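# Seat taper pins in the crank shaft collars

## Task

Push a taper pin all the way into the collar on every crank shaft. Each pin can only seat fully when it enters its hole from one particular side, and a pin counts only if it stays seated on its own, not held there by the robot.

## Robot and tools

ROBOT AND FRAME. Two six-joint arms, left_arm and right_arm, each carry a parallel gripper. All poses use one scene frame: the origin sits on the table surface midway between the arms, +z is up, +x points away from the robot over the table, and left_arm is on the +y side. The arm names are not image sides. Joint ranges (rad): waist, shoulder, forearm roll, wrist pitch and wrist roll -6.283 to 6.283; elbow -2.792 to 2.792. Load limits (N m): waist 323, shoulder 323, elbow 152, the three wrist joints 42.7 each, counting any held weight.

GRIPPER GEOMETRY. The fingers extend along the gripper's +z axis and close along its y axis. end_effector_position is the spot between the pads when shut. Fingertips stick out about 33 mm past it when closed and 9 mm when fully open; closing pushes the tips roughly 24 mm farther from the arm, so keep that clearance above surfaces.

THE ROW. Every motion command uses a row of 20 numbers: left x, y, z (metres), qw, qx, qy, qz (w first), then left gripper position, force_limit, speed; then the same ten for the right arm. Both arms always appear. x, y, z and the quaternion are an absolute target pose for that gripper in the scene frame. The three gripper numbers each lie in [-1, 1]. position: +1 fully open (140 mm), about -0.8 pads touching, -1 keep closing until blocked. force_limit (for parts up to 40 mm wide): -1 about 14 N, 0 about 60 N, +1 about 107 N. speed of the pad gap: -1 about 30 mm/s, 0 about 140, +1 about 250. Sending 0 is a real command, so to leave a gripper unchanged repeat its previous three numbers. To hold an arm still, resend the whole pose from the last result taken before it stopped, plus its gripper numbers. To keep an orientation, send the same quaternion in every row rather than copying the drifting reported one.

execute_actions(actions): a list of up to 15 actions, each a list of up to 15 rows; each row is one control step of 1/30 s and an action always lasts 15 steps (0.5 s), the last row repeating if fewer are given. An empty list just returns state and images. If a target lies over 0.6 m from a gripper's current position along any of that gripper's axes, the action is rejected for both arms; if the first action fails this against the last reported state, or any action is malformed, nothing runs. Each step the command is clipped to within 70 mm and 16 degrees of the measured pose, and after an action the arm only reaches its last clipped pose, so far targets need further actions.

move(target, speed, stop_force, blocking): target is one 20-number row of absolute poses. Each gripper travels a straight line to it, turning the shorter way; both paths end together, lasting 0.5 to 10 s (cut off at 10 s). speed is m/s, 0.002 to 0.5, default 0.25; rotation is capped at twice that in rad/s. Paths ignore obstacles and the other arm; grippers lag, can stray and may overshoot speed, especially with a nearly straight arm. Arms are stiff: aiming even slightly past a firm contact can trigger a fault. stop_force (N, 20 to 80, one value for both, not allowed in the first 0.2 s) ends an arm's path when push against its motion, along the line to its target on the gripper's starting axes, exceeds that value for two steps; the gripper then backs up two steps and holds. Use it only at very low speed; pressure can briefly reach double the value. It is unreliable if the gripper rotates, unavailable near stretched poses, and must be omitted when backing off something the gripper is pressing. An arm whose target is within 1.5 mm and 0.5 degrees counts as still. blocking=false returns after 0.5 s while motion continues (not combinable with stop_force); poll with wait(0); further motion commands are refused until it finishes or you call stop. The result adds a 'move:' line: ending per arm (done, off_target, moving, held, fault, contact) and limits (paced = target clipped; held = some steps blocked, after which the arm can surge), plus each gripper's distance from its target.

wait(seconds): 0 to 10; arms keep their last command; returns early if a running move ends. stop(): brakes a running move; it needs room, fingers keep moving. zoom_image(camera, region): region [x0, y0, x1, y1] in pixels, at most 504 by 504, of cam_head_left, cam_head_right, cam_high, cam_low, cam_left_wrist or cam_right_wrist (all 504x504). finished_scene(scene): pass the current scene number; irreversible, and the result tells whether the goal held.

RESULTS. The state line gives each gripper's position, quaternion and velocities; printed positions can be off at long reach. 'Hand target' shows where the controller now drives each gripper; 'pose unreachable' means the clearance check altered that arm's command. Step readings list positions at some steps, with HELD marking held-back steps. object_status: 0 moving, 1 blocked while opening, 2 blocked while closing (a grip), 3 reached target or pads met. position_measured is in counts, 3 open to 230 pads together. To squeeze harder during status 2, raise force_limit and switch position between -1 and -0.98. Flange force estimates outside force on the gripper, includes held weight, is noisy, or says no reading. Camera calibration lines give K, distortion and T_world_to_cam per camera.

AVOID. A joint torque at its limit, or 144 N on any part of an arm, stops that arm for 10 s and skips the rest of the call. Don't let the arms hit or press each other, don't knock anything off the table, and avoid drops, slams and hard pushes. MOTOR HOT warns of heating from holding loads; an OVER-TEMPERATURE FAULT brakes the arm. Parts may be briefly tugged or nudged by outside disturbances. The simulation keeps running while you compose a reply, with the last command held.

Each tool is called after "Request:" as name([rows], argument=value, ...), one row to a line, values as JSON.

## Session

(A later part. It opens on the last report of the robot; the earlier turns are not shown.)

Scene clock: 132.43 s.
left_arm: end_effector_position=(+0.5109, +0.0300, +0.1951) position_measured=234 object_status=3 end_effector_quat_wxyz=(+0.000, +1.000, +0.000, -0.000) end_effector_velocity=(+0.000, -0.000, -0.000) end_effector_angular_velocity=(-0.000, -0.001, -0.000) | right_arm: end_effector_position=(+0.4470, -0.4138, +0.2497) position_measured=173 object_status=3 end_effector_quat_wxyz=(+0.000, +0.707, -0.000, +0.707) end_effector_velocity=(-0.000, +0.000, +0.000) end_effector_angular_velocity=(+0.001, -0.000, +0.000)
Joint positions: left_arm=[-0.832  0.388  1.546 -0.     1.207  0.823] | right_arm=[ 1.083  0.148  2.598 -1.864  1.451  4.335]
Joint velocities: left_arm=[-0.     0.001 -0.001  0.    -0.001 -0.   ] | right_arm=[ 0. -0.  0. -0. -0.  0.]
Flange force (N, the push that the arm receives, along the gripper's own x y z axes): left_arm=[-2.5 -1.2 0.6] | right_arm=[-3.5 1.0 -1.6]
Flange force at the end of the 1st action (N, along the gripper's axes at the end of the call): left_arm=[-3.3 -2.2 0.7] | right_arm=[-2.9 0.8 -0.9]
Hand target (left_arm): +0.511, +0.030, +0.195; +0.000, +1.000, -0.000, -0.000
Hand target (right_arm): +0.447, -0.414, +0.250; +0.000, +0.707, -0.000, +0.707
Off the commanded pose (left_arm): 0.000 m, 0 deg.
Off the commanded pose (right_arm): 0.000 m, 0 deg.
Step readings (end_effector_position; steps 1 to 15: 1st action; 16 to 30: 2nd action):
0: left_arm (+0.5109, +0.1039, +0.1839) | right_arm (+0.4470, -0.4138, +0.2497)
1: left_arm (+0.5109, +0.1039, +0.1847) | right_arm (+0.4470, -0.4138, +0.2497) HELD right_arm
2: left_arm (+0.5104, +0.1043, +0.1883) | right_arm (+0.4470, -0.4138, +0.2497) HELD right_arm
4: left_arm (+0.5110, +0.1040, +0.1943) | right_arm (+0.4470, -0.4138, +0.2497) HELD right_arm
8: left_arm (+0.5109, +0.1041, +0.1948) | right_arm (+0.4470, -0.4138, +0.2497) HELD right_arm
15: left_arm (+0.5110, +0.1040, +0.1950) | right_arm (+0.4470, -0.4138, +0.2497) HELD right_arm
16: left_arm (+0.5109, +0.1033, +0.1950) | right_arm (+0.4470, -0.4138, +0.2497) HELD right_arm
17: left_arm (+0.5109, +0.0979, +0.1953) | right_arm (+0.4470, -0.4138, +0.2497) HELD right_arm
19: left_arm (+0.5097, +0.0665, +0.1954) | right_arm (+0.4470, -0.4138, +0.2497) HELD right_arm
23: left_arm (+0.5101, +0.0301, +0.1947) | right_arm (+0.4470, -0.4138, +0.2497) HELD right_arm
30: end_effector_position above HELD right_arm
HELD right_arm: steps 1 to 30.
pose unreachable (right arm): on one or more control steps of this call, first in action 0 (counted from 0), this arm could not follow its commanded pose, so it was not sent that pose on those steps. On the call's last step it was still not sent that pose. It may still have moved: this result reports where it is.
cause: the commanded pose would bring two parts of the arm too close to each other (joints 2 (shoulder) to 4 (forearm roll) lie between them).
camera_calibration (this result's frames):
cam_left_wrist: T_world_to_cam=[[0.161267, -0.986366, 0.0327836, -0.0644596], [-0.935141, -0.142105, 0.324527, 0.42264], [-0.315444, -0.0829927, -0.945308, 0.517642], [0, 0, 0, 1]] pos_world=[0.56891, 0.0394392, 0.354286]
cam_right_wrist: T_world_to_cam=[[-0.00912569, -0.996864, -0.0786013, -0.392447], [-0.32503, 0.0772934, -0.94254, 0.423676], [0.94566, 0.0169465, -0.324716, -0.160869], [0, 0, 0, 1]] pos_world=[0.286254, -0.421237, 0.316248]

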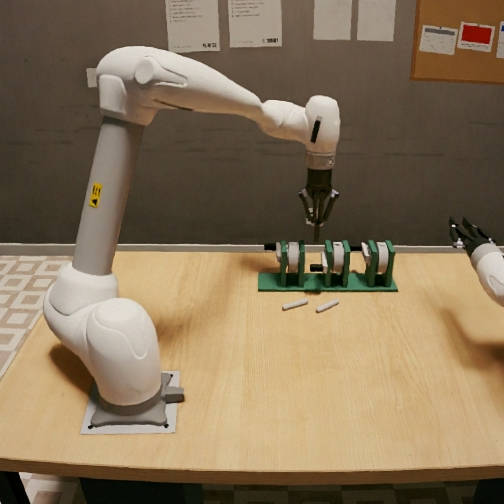

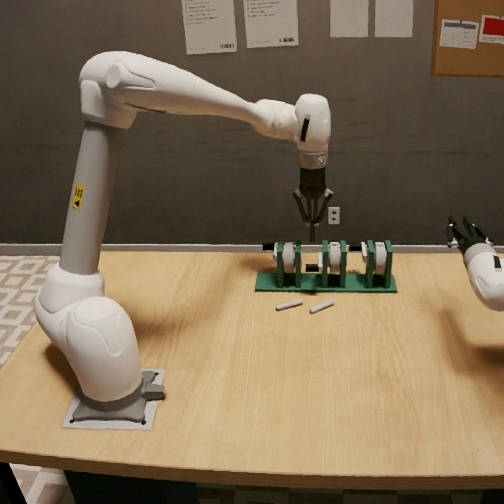

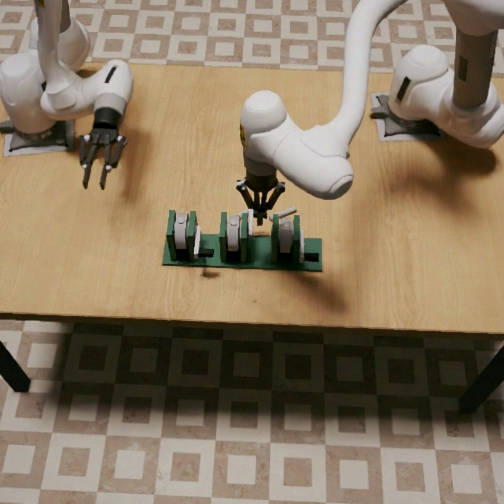

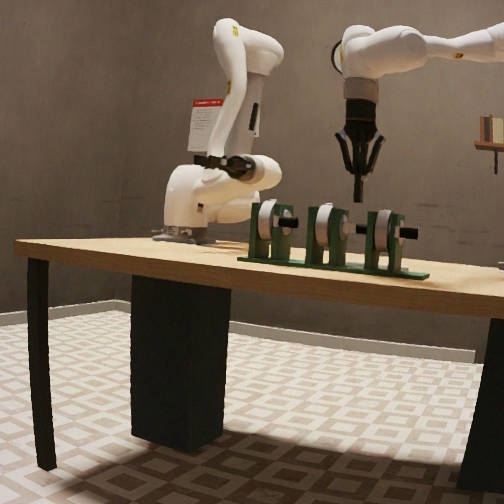

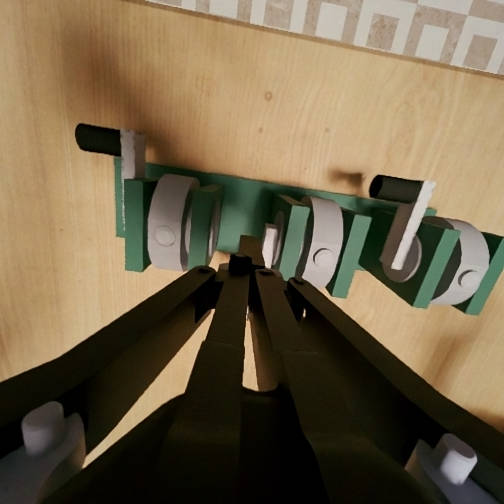

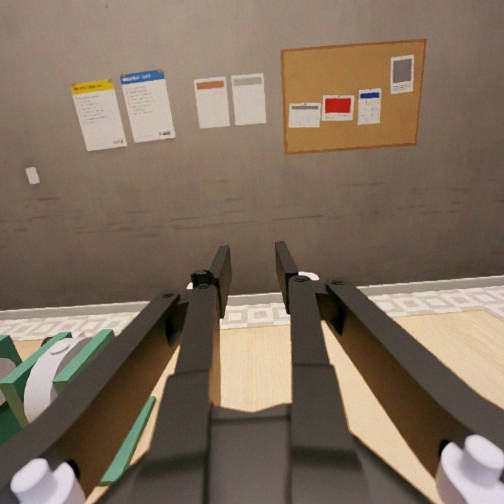

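Request:
move(target=[0.511,-0.042,0.192,0,1,0,0,-1,0.5,-0.5,0.447,-0.41,0.25,0,0.7071,0,0.7071,-0.35,0.5,-0.5])

Request:
move(target=[0.511,-0.042,0.175,0,1,0,0,-1,0.5,-0.5,0.447,-0.41,0.25,0,0.7071,0,0.7071,-0.35,0.5,-0.5], speed=0.004, stop_force=45)

Request:
execute_actions([
  [[0.511,-0.042,0.198,0,1,0,0,-1,0.5,-0.5,0.447,-0.41,0.25,0,0.7071,0,0.7071,-0.35,0.5,-0.5]],
  [[0.511,-0.115,0.198,0,1,0,0,-1,0.5,-0.5,0.447,-0.41,0.25,0,0.7071,0,0.7071,-0.35,0.5,-0.5]],
  [[0.511,-0.187,0.194,0,1,0,0,-1,0.5,-0.5,0.447,-0.41,0.25,0,0.7071,0,0.7071,-0.35,0.5,-0.5]],
])

Request:
move(target=[0.511,-0.187,0.175,0,1,0,0,-1,0.5,-0.5,0.447,-0.41,0.25,0,0.7071,0,0.7071,-0.35,0.5,-0.5], speed=0.004, stop_force=45)

Request:
move(target=[0.511,-0.17,0.23,0,1,0,0,-1,0.5,-0.5,0.447,-0.41,0.25,0,0.7071,0,0.7071,-0.35,0.5,-0.5])

Request:
zoom_image(camera="cam_head_right", region=[260,225,400,275])

Request:
zoom_image(camera="cam_low", region=[240,180,420,260])

Scene clock: 134.13 s.
left_arm: end_effector_position=(+0.5109, -0.0420, +0.1921) position_measured=234 object_status=3 end_effector_quat_wxyz=(+0.000, +1.000, +0.000, -0.000) end_effector_velocity=(+0.000, -0.000, +0.001) end_effector_angular_velocity=(-0.000, -0.001, -0.000) | right_arm: end_effector_position=(+0.4470, -0.4100, +0.2500) position_measured=173 object_status=3 end_effector_quat_wxyz=(+0.000, +0.707, +0.000, +0.707) end_effector_velocity=(-0.000, +0.000, +0.000) end_effector_angular_velocity=(-0.000, -0.000, +0.000)
Joint positions: left_arm=[-0.898  0.463  1.44  -0.     1.238  0.757] | right_arm=[ 1.087  0.152  2.592 -1.861  1.451  4.332]
Joint velocities: left_arm=[-0.     0.    -0.001  0.001 -0.    -0.   ] | right_arm=[0. 0. 0. 0. 0. 0.]
Flange force (N, the push that the arm receives, along the gripper's own x y z axes): left_arm=[-2.4 -4.5 -0.2] | right_arm=[-1.5 1.8 0.7]
Hand target (left_arm): +0.511, -0.042, +0.192; +0.000, +1.000, -0.000, -0.000
Hand target (right_arm): +0.447, -0.410, +0.250; -0.000, +0.707, +0.000, +0.707
Off the commanded pose (left_arm): 0.000 m, 0 deg.
Off the commanded pose (right_arm): 0.000 m, 0 deg.
move: done
camera_calibration (this result's frames):
cam_left_wrist: T_world_to_cam=[[0.161227, -0.986375, 0.032717, -0.135341], [-0.935159, -0.142093, 0.32448, 0.413425], [-0.31541, -0.0829104, -0.945327, 0.508817], [0, 0, 0, 1]] pos_world=[0.568925, -0.0325661, 0.351278]
cam_right_wrist: T_world_to_cam=[[-0.00807174, -0.996861, -0.0787603, -0.389075], [-0.324939, 0.0771033, -0.942587, 0.423556], [0.945701, 0.017984, -0.324541, -0.160474], [0, 0, 0, 1]] pos_world=[0.28625, -0.417626, 0.316514]

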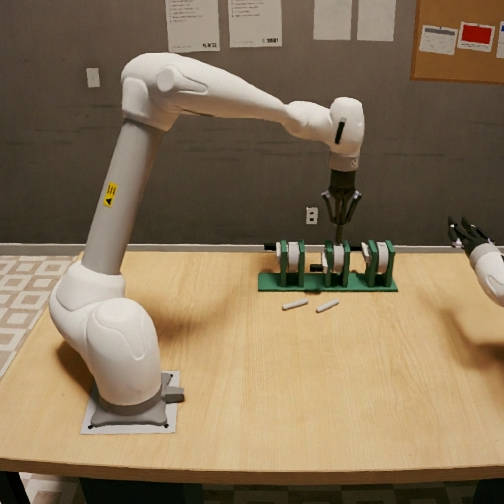

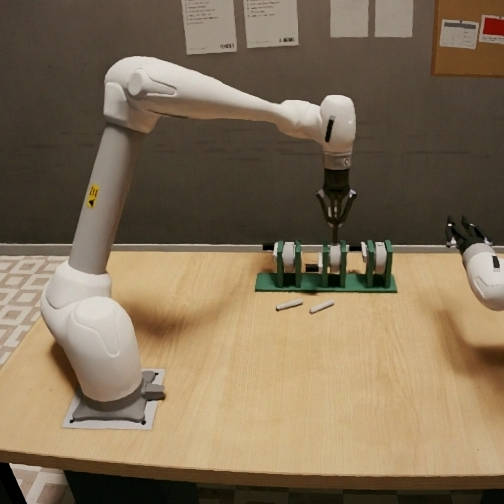

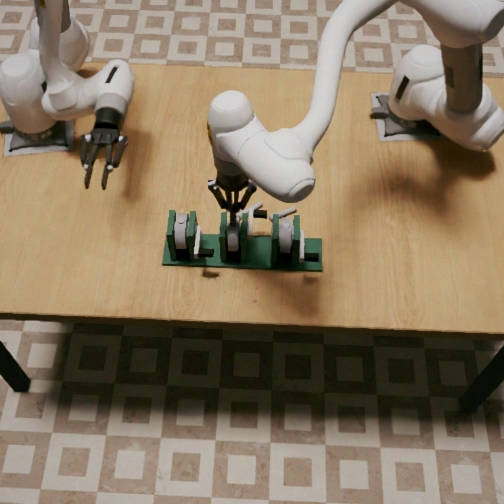

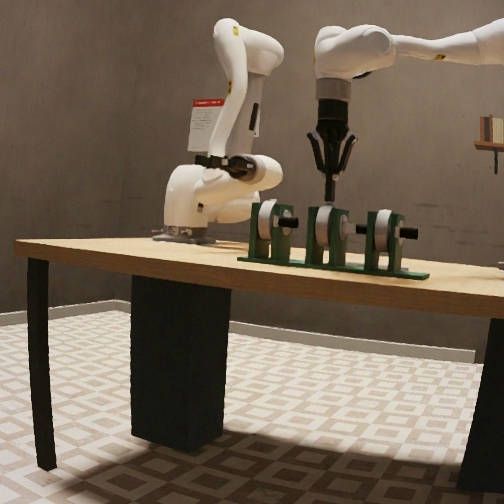

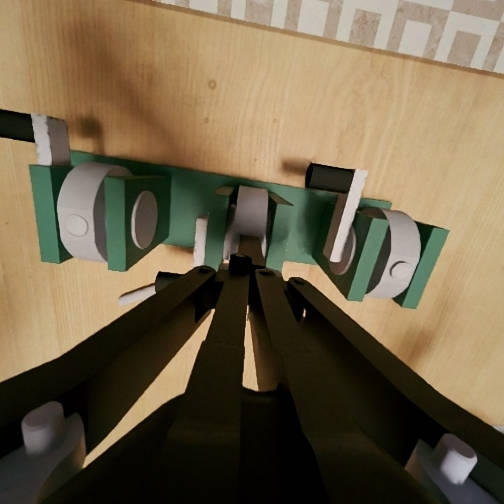

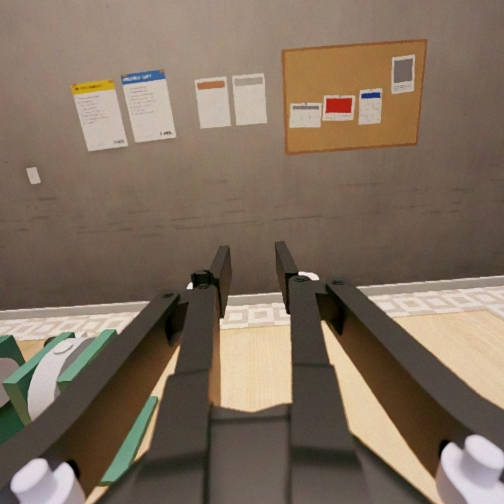

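Scene clock: 135.63 s.
left_arm: end_effector_position=(+0.5110, -0.0420, +0.1876) position_measured=234 object_status=3 end_effector_quat_wxyz=(+0.000, +1.000, +0.000, +0.000) end_effector_velocity=(-0.001, -0.000, +0.001) end_effector_angular_velocity=(-0.000, +0.001, -0.000) | right_arm: end_effector_position=(+0.4470, -0.4100, +0.2500) position_measured=173 object_status=3 end_effector_quat_wxyz=(-0.000, +0.707, +0.000, +0.707) end_effector_velocity=(+0.000, -0.000, +0.001) end_effector_angular_velocity=(+0.000, -0.001, -0.001)
Joint positions: left_arm=[-0.898  0.466  1.445 -0.     1.231  0.757] | right_arm=[ 1.087  0.152  2.592 -1.861  1.451  4.332]
Joint velocities: left_arm=[-0.    -0.    -0.001 -0.001  0.002  0.   ] | right_arm=[-0.    -0.    -0.     0.     0.002  0.   ]
Flange force (N, the push that the arm receives, along the gripper's own x y z axes): left_arm=[-3.8 -9.5 -50.6] | right_arm=[-2.4 0.8 -1.4]
Hand target (left_arm): +0.511, -0.042, +0.188; +0.000, +1.000, +0.000, +0.000
Hand target (right_arm): +0.447, -0.410, +0.250; -0.000, +0.707, -0.000, +0.707
Off the commanded pose (left_arm): 0.013 m, 0 deg.
Off the commanded pose (right_arm): 0.000 m, 0 deg.
move: contact (left_arm)
camera_calibration (this result's frames):
cam_left_wrist: T_world_to_cam=[[0.161225, -0.986366, 0.0330014, -0.135319], [-0.935252, -0.142022, 0.324242, 0.415021], [-0.315135, -0.0831406, -0.945398, 0.504491], [0, 0, 0, 1]] pos_world=[0.568948, -0.0325881, 0.346843]
cam_right_wrist: T_world_to_cam=[[-0.00807173, -0.996861, -0.0787649, -0.389071], [-0.324937, 0.0771076, -0.942587, 0.423559], [0.945701, 0.0179853, -0.32454, -0.160474], [0, 0, 0, 1]] pos_world=[0.28625, -0.417623, 0.316516]

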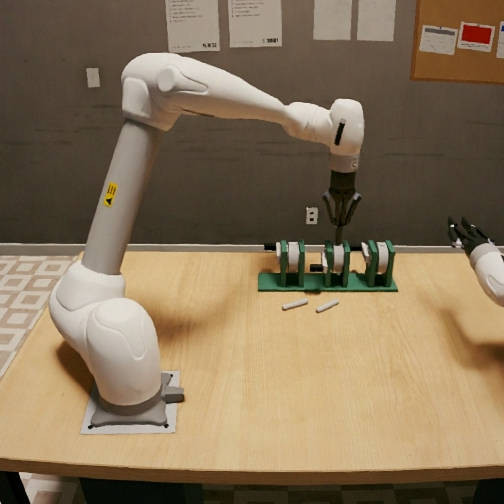

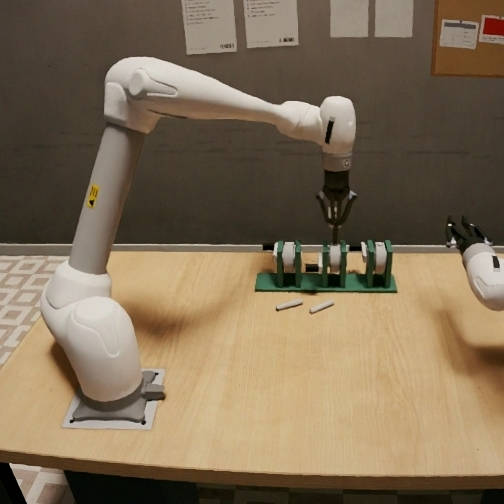

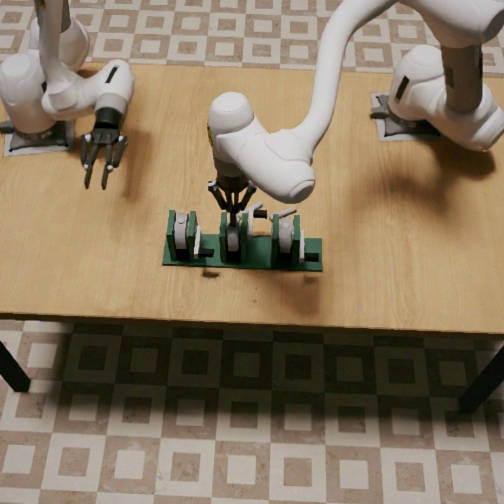

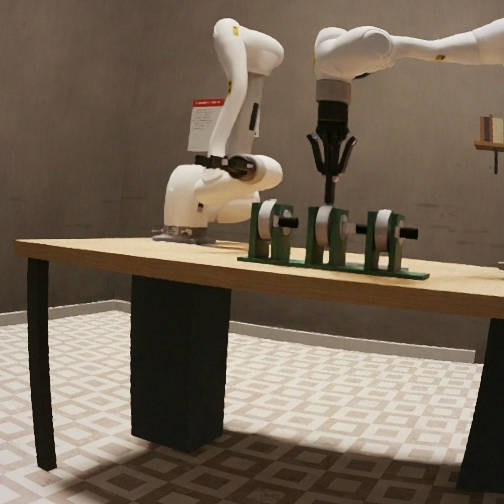

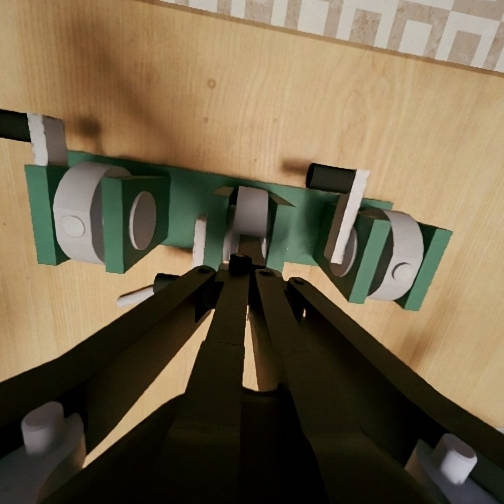

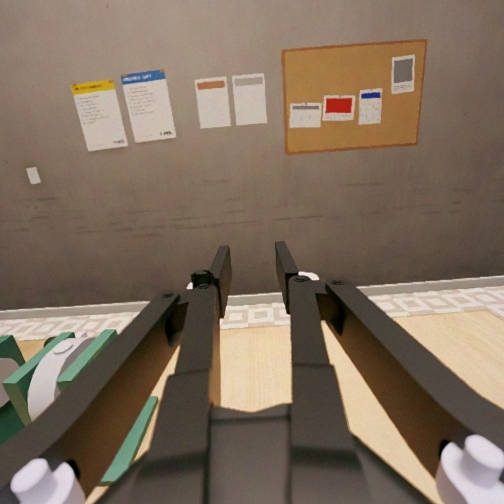

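Scene clock: 137.13 s.
left_arm: end_effector_position=(+0.5109, -0.1870, +0.1941) position_measured=234 object_status=3 end_effector_quat_wxyz=(+0.000, +1.000, +0.000, -0.000) end_effector_velocity=(+0.001, +0.001, -0.000) end_effector_angular_velocity=(+0.002, -0.001, -0.001) | right_arm: end_effector_position=(+0.4470, -0.4100, +0.2500) position_measured=173 object_status=3 end_effector_quat_wxyz=(-0.000, +0.707, +0.000, +0.707) end_effector_velocity=(+0.000, -0.000, +0.000) end_effector_angular_velocity=(+0.001, -0.001, -0.001)
Joint positions: left_arm=[-1.007  0.635  1.161 -0.     1.345  0.648] | right_arm=[ 1.087  0.152  2.592 -1.861  1.451  4.332]
Joint velocities: left_arm=[ 0.     0.     0.     0.002 -0.     0.001] | right_arm=[-0.    -0.001 -0.    -0.     0.001  0.   ]
Flange force (N, the push that the arm receives, along the gripper's own x y z axes): left_arm=[-4.4 -6.1 -0.6] | right_arm=[-2.8 0.8 -1.2]
Flange force at the end of the 1st action (N, along the gripper's axes at the end of the call): left_arm=[-3.2 -2.6 0.4] | right_arm=[0.1 1.8 -3.3]
Flange force at the end of the 2nd action (N, along the gripper's axes at the end of the call): left_arm=[-5.6 -6.9 0.3] | right_arm=[-4.2 0.9 -0.3]
Hand target (left_arm): +0.511, -0.187, +0.194; +0.000, +1.000, -0.000, -0.000
Hand target (right_arm): +0.447, -0.410, +0.250; +0.000, +0.707, -0.000, +0.707
Off the commanded pose (left_arm): 0.000 m, 0 deg.
Off the commanded pose (right_arm): 0.000 m, 0 deg.
Step readings (end_effector_position; steps 1 to 15: 1st action; 16 to 30: 2nd action; 31 to 45: 3rd action):
0: left_arm (+0.5110, -0.0420, +0.1876) | right_arm (+0.4470, -0.4100, +0.2500)
1: left_arm (+0.5109, -0.0420, +0.1884) | right_arm (+0.4470, -0.4100, +0.2500)
2: left_arm (+0.5106, -0.0416, +0.1917) | right_arm (+0.4470, -0.4100, +0.2500)
4: left_arm (+0.5110, -0.0420, +0.1973) | right_arm (+0.4470, -0.4100, +0.2500)
8: left_arm (+0.5109, -0.0420, +0.1977) | right_arm (+0.4470, -0.4100, +0.2500)
15: left_arm (+0.5110, -0.0420, +0.1980) | right_arm (+0.4470, -0.4100, +0.2500)
16: left_arm (+0.5110, -0.0427, +0.1981) | right_arm (+0.4470, -0.4100, +0.2500)
17: left_arm (+0.5110, -0.0485, +0.1986) | right_arm (+0.4470, -0.4100, +0.2500)
19: left_arm (+0.5094, -0.0810, +0.1988) | right_arm (+0.4470, -0.4100, +0.2500)
23: left_arm (+0.5101, -0.1147, +0.1977) | right_arm (+0.4470, -0.4100, +0.2500)
30: left_arm (+0.5109, -0.1150, +0.1981) | right_arm (+0.4470, -0.4100, +0.2500)
31: left_arm (+0.5109, -0.1156, +0.1981) | right_arm (+0.4470, -0.4100, +0.2500)
32: left_arm (+0.5110, -0.1208, +0.1982) | right_arm (+0.4470, -0.4100, +0.2500)
34: left_arm (+0.5094, -0.1507, +0.1966) | right_arm (+0.4470, -0.4100, +0.2500)
38: left_arm (+0.5099, -0.1863, +0.1935) | right_arm (+0.4470, -0.4100, +0.2500)
45: end_effector_position above
camera_calibration (this result's frames):
cam_left_wrist: T_world_to_cam=[[0.16127, -0.986364, 0.0328203, -0.278488], [-0.935108, -0.142088, 0.324629, 0.392067], [-0.315539, -0.0830436, -0.945272, 0.498736], [0, 0, 0, 1]] pos_world=[0.568908, -0.177565, 0.353304]
cam_right_wrist: T_world_to_cam=[[-0.00807171, -0.99686, -0.0787655, -0.389071], [-0.324937, 0.0771082, -0.942587, 0.423559], [0.945701, 0.0179856, -0.324539, -0.160474], [0, 0, 0, 1]] pos_world=[0.286251, -0.417623, 0.316516]

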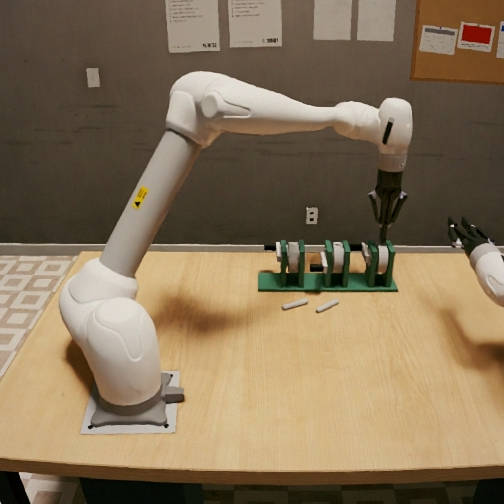

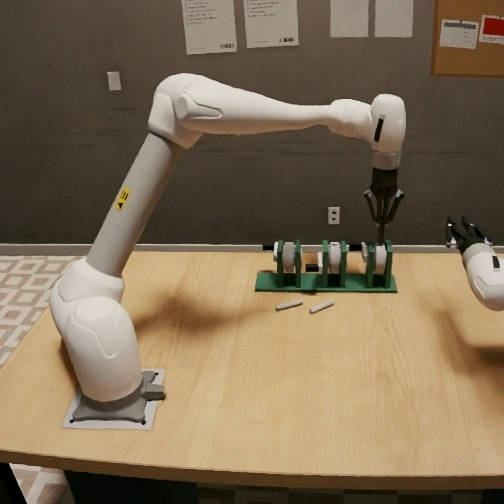

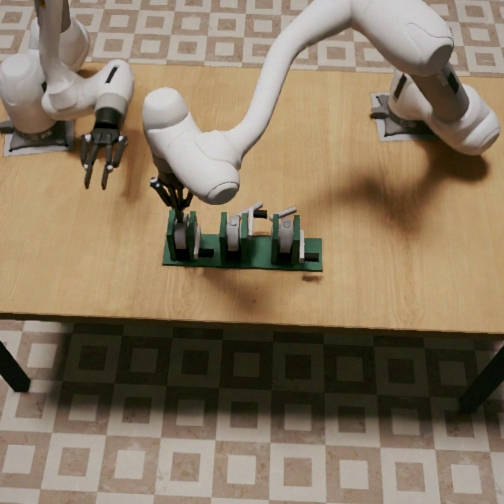

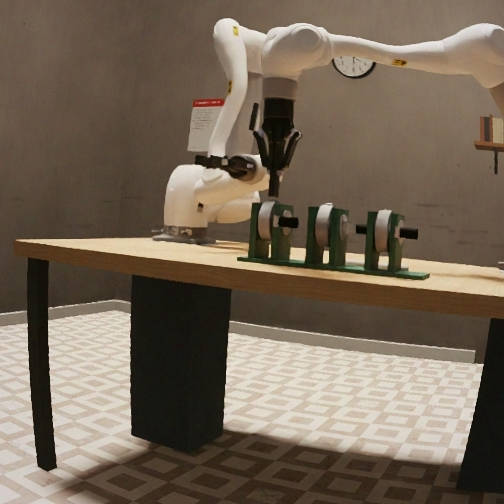

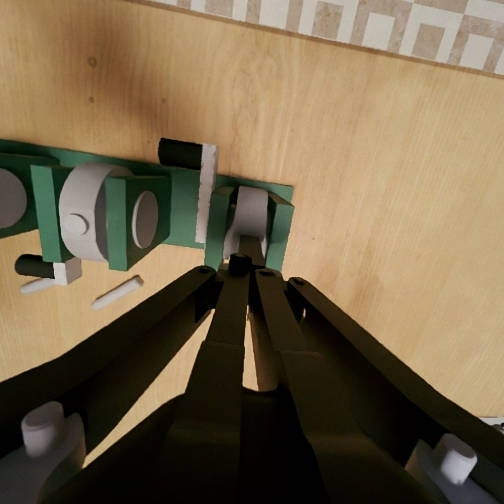

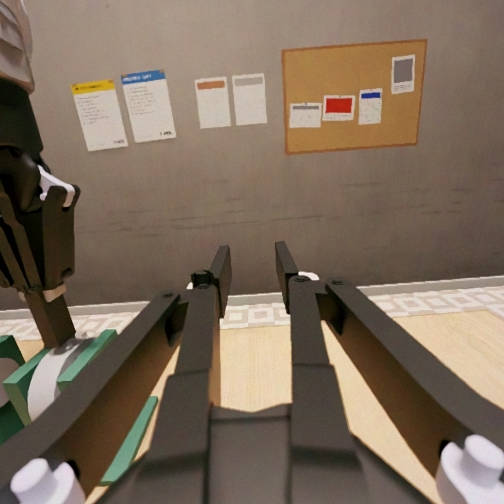

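Scene clock: 139.33 s.
left_arm: end_effector_position=(+0.5110, -0.1870, +0.1869) position_measured=234 object_status=3 end_effector_quat_wxyz=(+0.000, +1.000, +0.000, +0.000) end_effector_velocity=(-0.000, -0.000, +0.000) end_effector_angular_velocity=(+0.000, +0.000, +0.000) | right_arm: end_effector_position=(+0.4470, -0.4100, +0.2500) position_measured=173 object_status=3 end_effector_quat_wxyz=(-0.000, +0.707, +0.000, +0.707) end_effector_velocity=(-0.000, +0.000, -0.000) end_effector_angular_velocity=(-0.000, -0.000, +0.000)
Joint positions: left_arm=[-1.007  0.638  1.17  -0.     1.334  0.648] | right_arm=[ 1.087  0.152  2.592 -1.861  1.451  4.332]
Joint velocities: left_arm=[-0.    -0.    -0.001 -0.     0.001 -0.   ] | right_arm=[ 0.     0.001 -0.    -0.     0.001  0.   ]
Flange force (N, the push that the arm receives, along the gripper's own x y z axes): left_arm=[-0.9 -10.2 -49.7] | right_arm=[-2.6 0.5 -2.4]
Hand target (left_arm): +0.511, -0.187, +0.187; +0.000, +1.000, +0.000, +0.000
Hand target (right_arm): +0.447, -0.410, +0.250; +0.000, +0.707, -0.000, +0.707
Off the commanded pose (left_arm): 0.012 m, 0 deg.
Off the commanded pose (right_arm): 0.000 m, 0 deg.
move: contact (left_arm)
camera_calibration (this result's frames):
cam_left_wrist: T_world_to_cam=[[0.16124, -0.986361, 0.0330825, -0.278338], [-0.935257, -0.142011, 0.324233, 0.394677], [-0.315113, -0.0832199, -0.945399, 0.491759], [0, 0, 0, 1]] pos_world=[0.568963, -0.177569, 0.346149]
cam_right_wrist: T_world_to_cam=[[-0.00807171, -0.99686, -0.0787655, -0.389071], [-0.324937, 0.0771082, -0.942587, 0.423559], [0.945701, 0.0179855, -0.324539, -0.160474], [0, 0, 0, 1]] pos_world=[0.286251, -0.417623, 0.316516]

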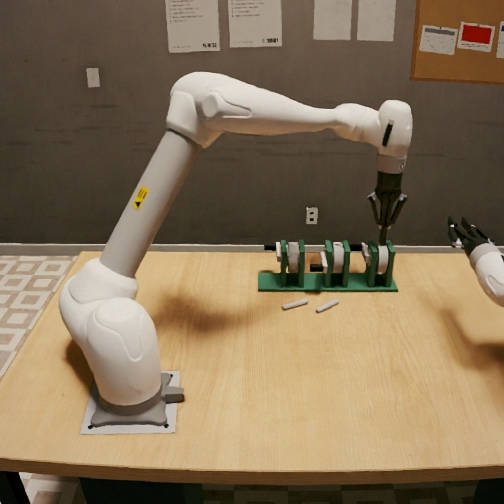

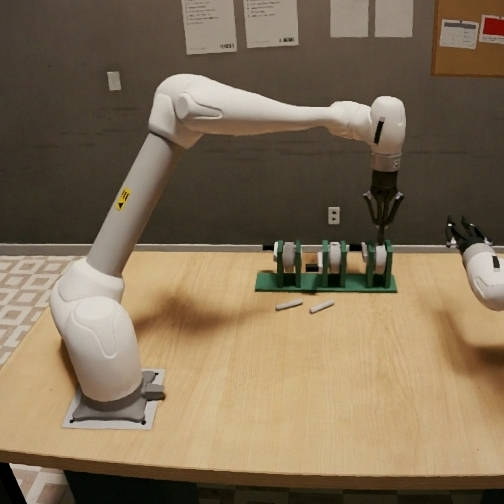

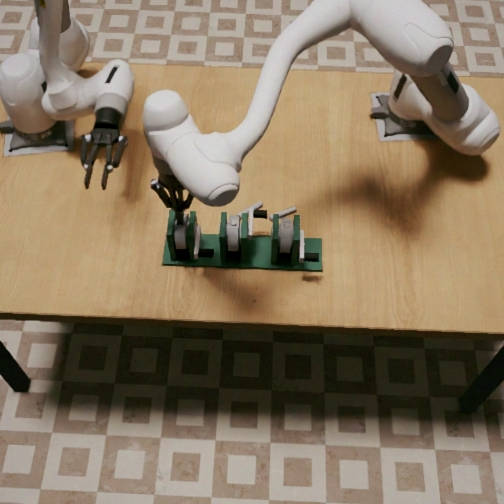

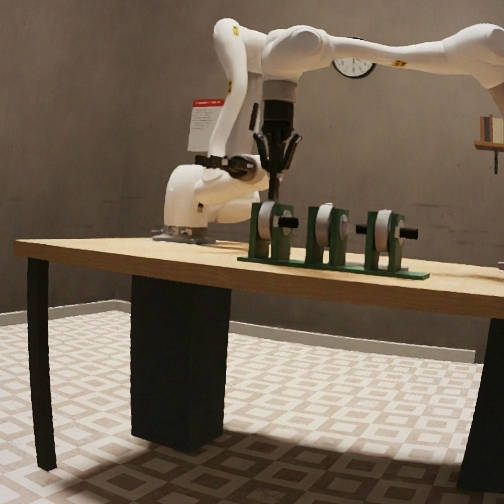

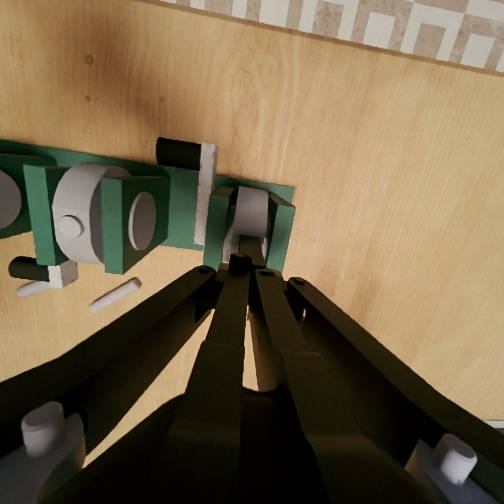

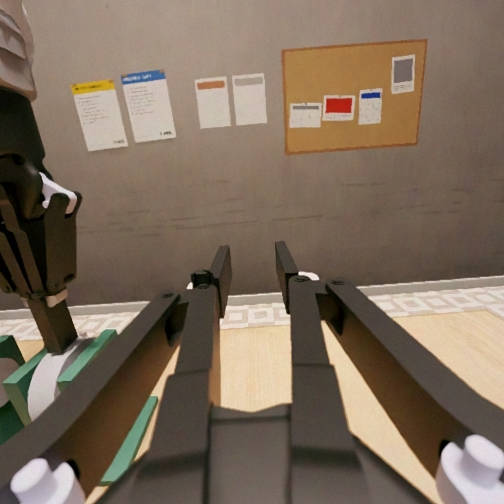

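Scene clock: 140.03 s.
left_arm: end_effector_position=(+0.5110, -0.1700, +0.2299) position_measured=234 object_status=3 end_effector_quat_wxyz=(-0.000, +1.000, -0.000, -0.000) end_effector_velocity=(-0.001, -0.000, -0.001) end_effector_angular_velocity=(+0.000, +0.000, -0.001) | right_arm: end_effector_position=(+0.4470, -0.4100, +0.2500) position_measured=173 object_status=3 end_effector_quat_wxyz=(-0.000, +0.707, +0.000, +0.707) end_effector_velocity=(+0.000, -0.000, +0.000) end_effector_angular_velocity=(+0.000, -0.000, -0.000)
Joint positions: left_arm=[-0.996  0.6    1.154  0.     1.388  0.659] | right_arm=[ 1.087  0.152  2.592 -1.861  1.451  4.332]
Joint velocities: left_arm=[-0.001  0.     0.001 -0.    -0.001  0.001] | right_arm=[-0. -0.  0.  0.  0.  0.]
Flange force (N, the push that the arm receives, along the gripper's own x y z axes): left_arm=[-5.1 -4.8 0.8] | right_arm=[-3.8 0.3 -1.3]
Hand target (left_arm): +0.511, -0.170, +0.230; +0.000, +1.000, -0.000, +0.000
Hand target (right_arm): +0.447, -0.410, +0.250; +0.000, +0.707, -0.000, +0.707
Off the commanded pose (left_arm): 0.000 m, 0 deg.
Off the commanded pose (right_arm): 0.000 m, 0 deg.
move: done
camera_calibration (this result's frames):
cam_left_wrist: T_world_to_cam=[[0.161142, -0.986394, 0.0325619, -0.262774], [-0.935208, -0.142073, 0.324349, 0.383087], [-0.315309, -0.0827182, -0.945377, 0.533984], [0, 0, 0, 1]] pos_world=[0.568979, -0.160603, 0.389119]
cam_right_wrist: T_world_to_cam=[[-0.00807158, -0.99686, -0.0787654, -0.389071], [-0.324937, 0.0771081, -0.942587, 0.423559], [0.945701, 0.0179856, -0.324539, -0.160474], [0, 0, 0, 1]] pos_world=[0.286251, -0.417623, 0.316516]

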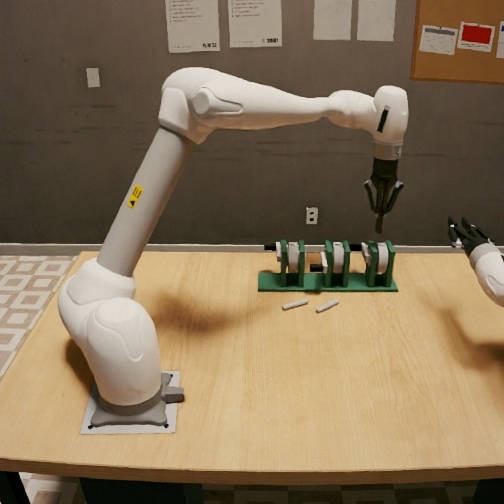

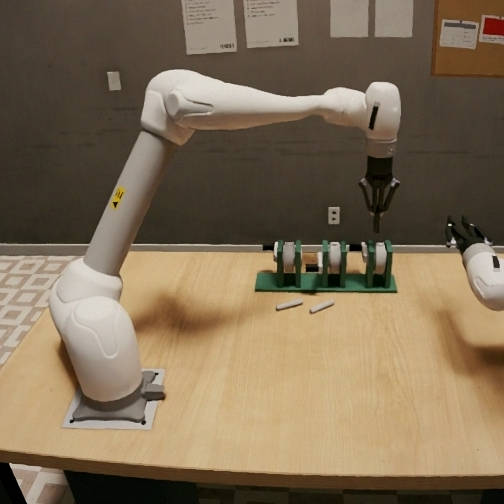

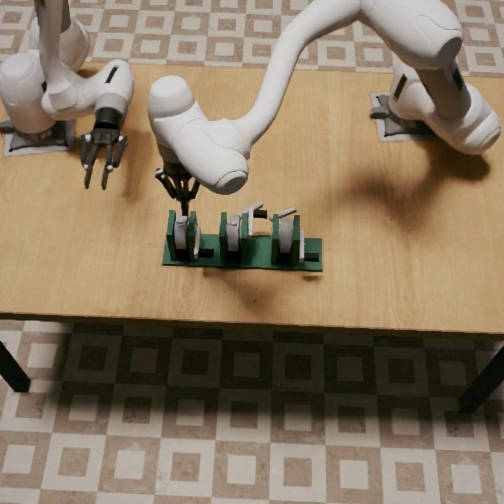

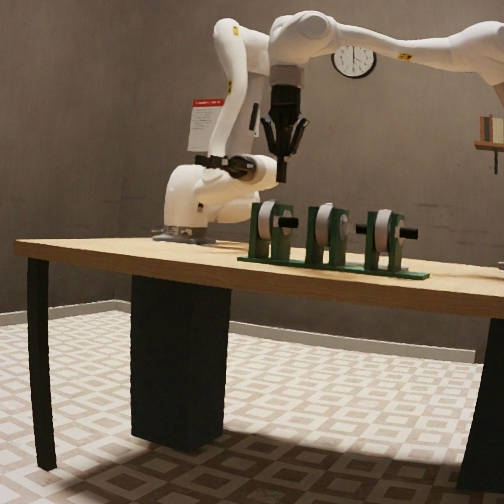

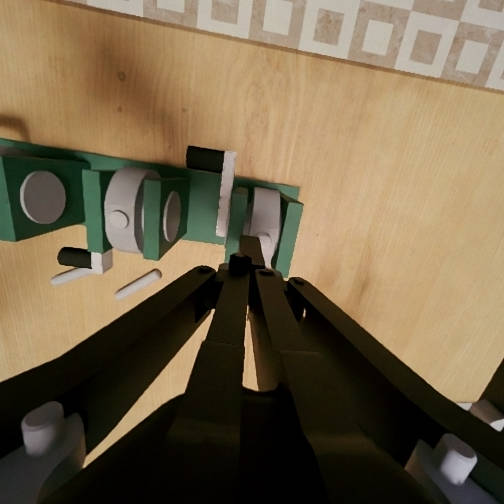

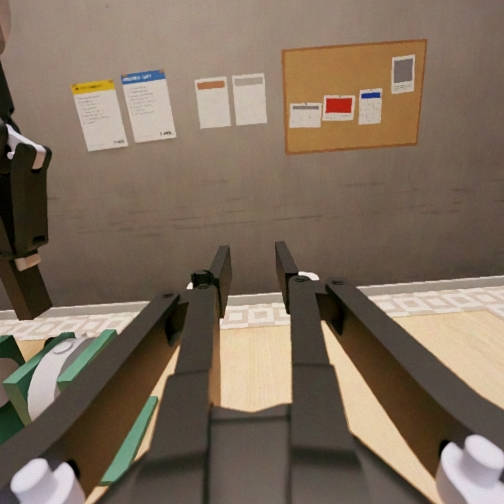

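Region (260, 225, 400, 275) of cam_head_right's 504x504 image, scaled by 3.600, with more detail than that image has; it fills the top 180 rows of this view, and the rest is white.

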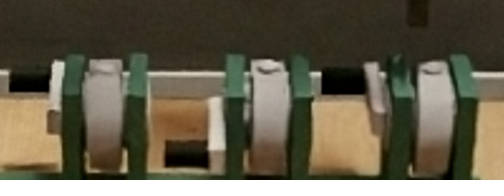

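Region (240, 180, 420, 260) of cam_low's 504x504 image, scaled by 2.800, with more detail than that image has.

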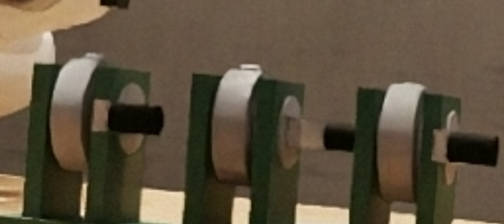

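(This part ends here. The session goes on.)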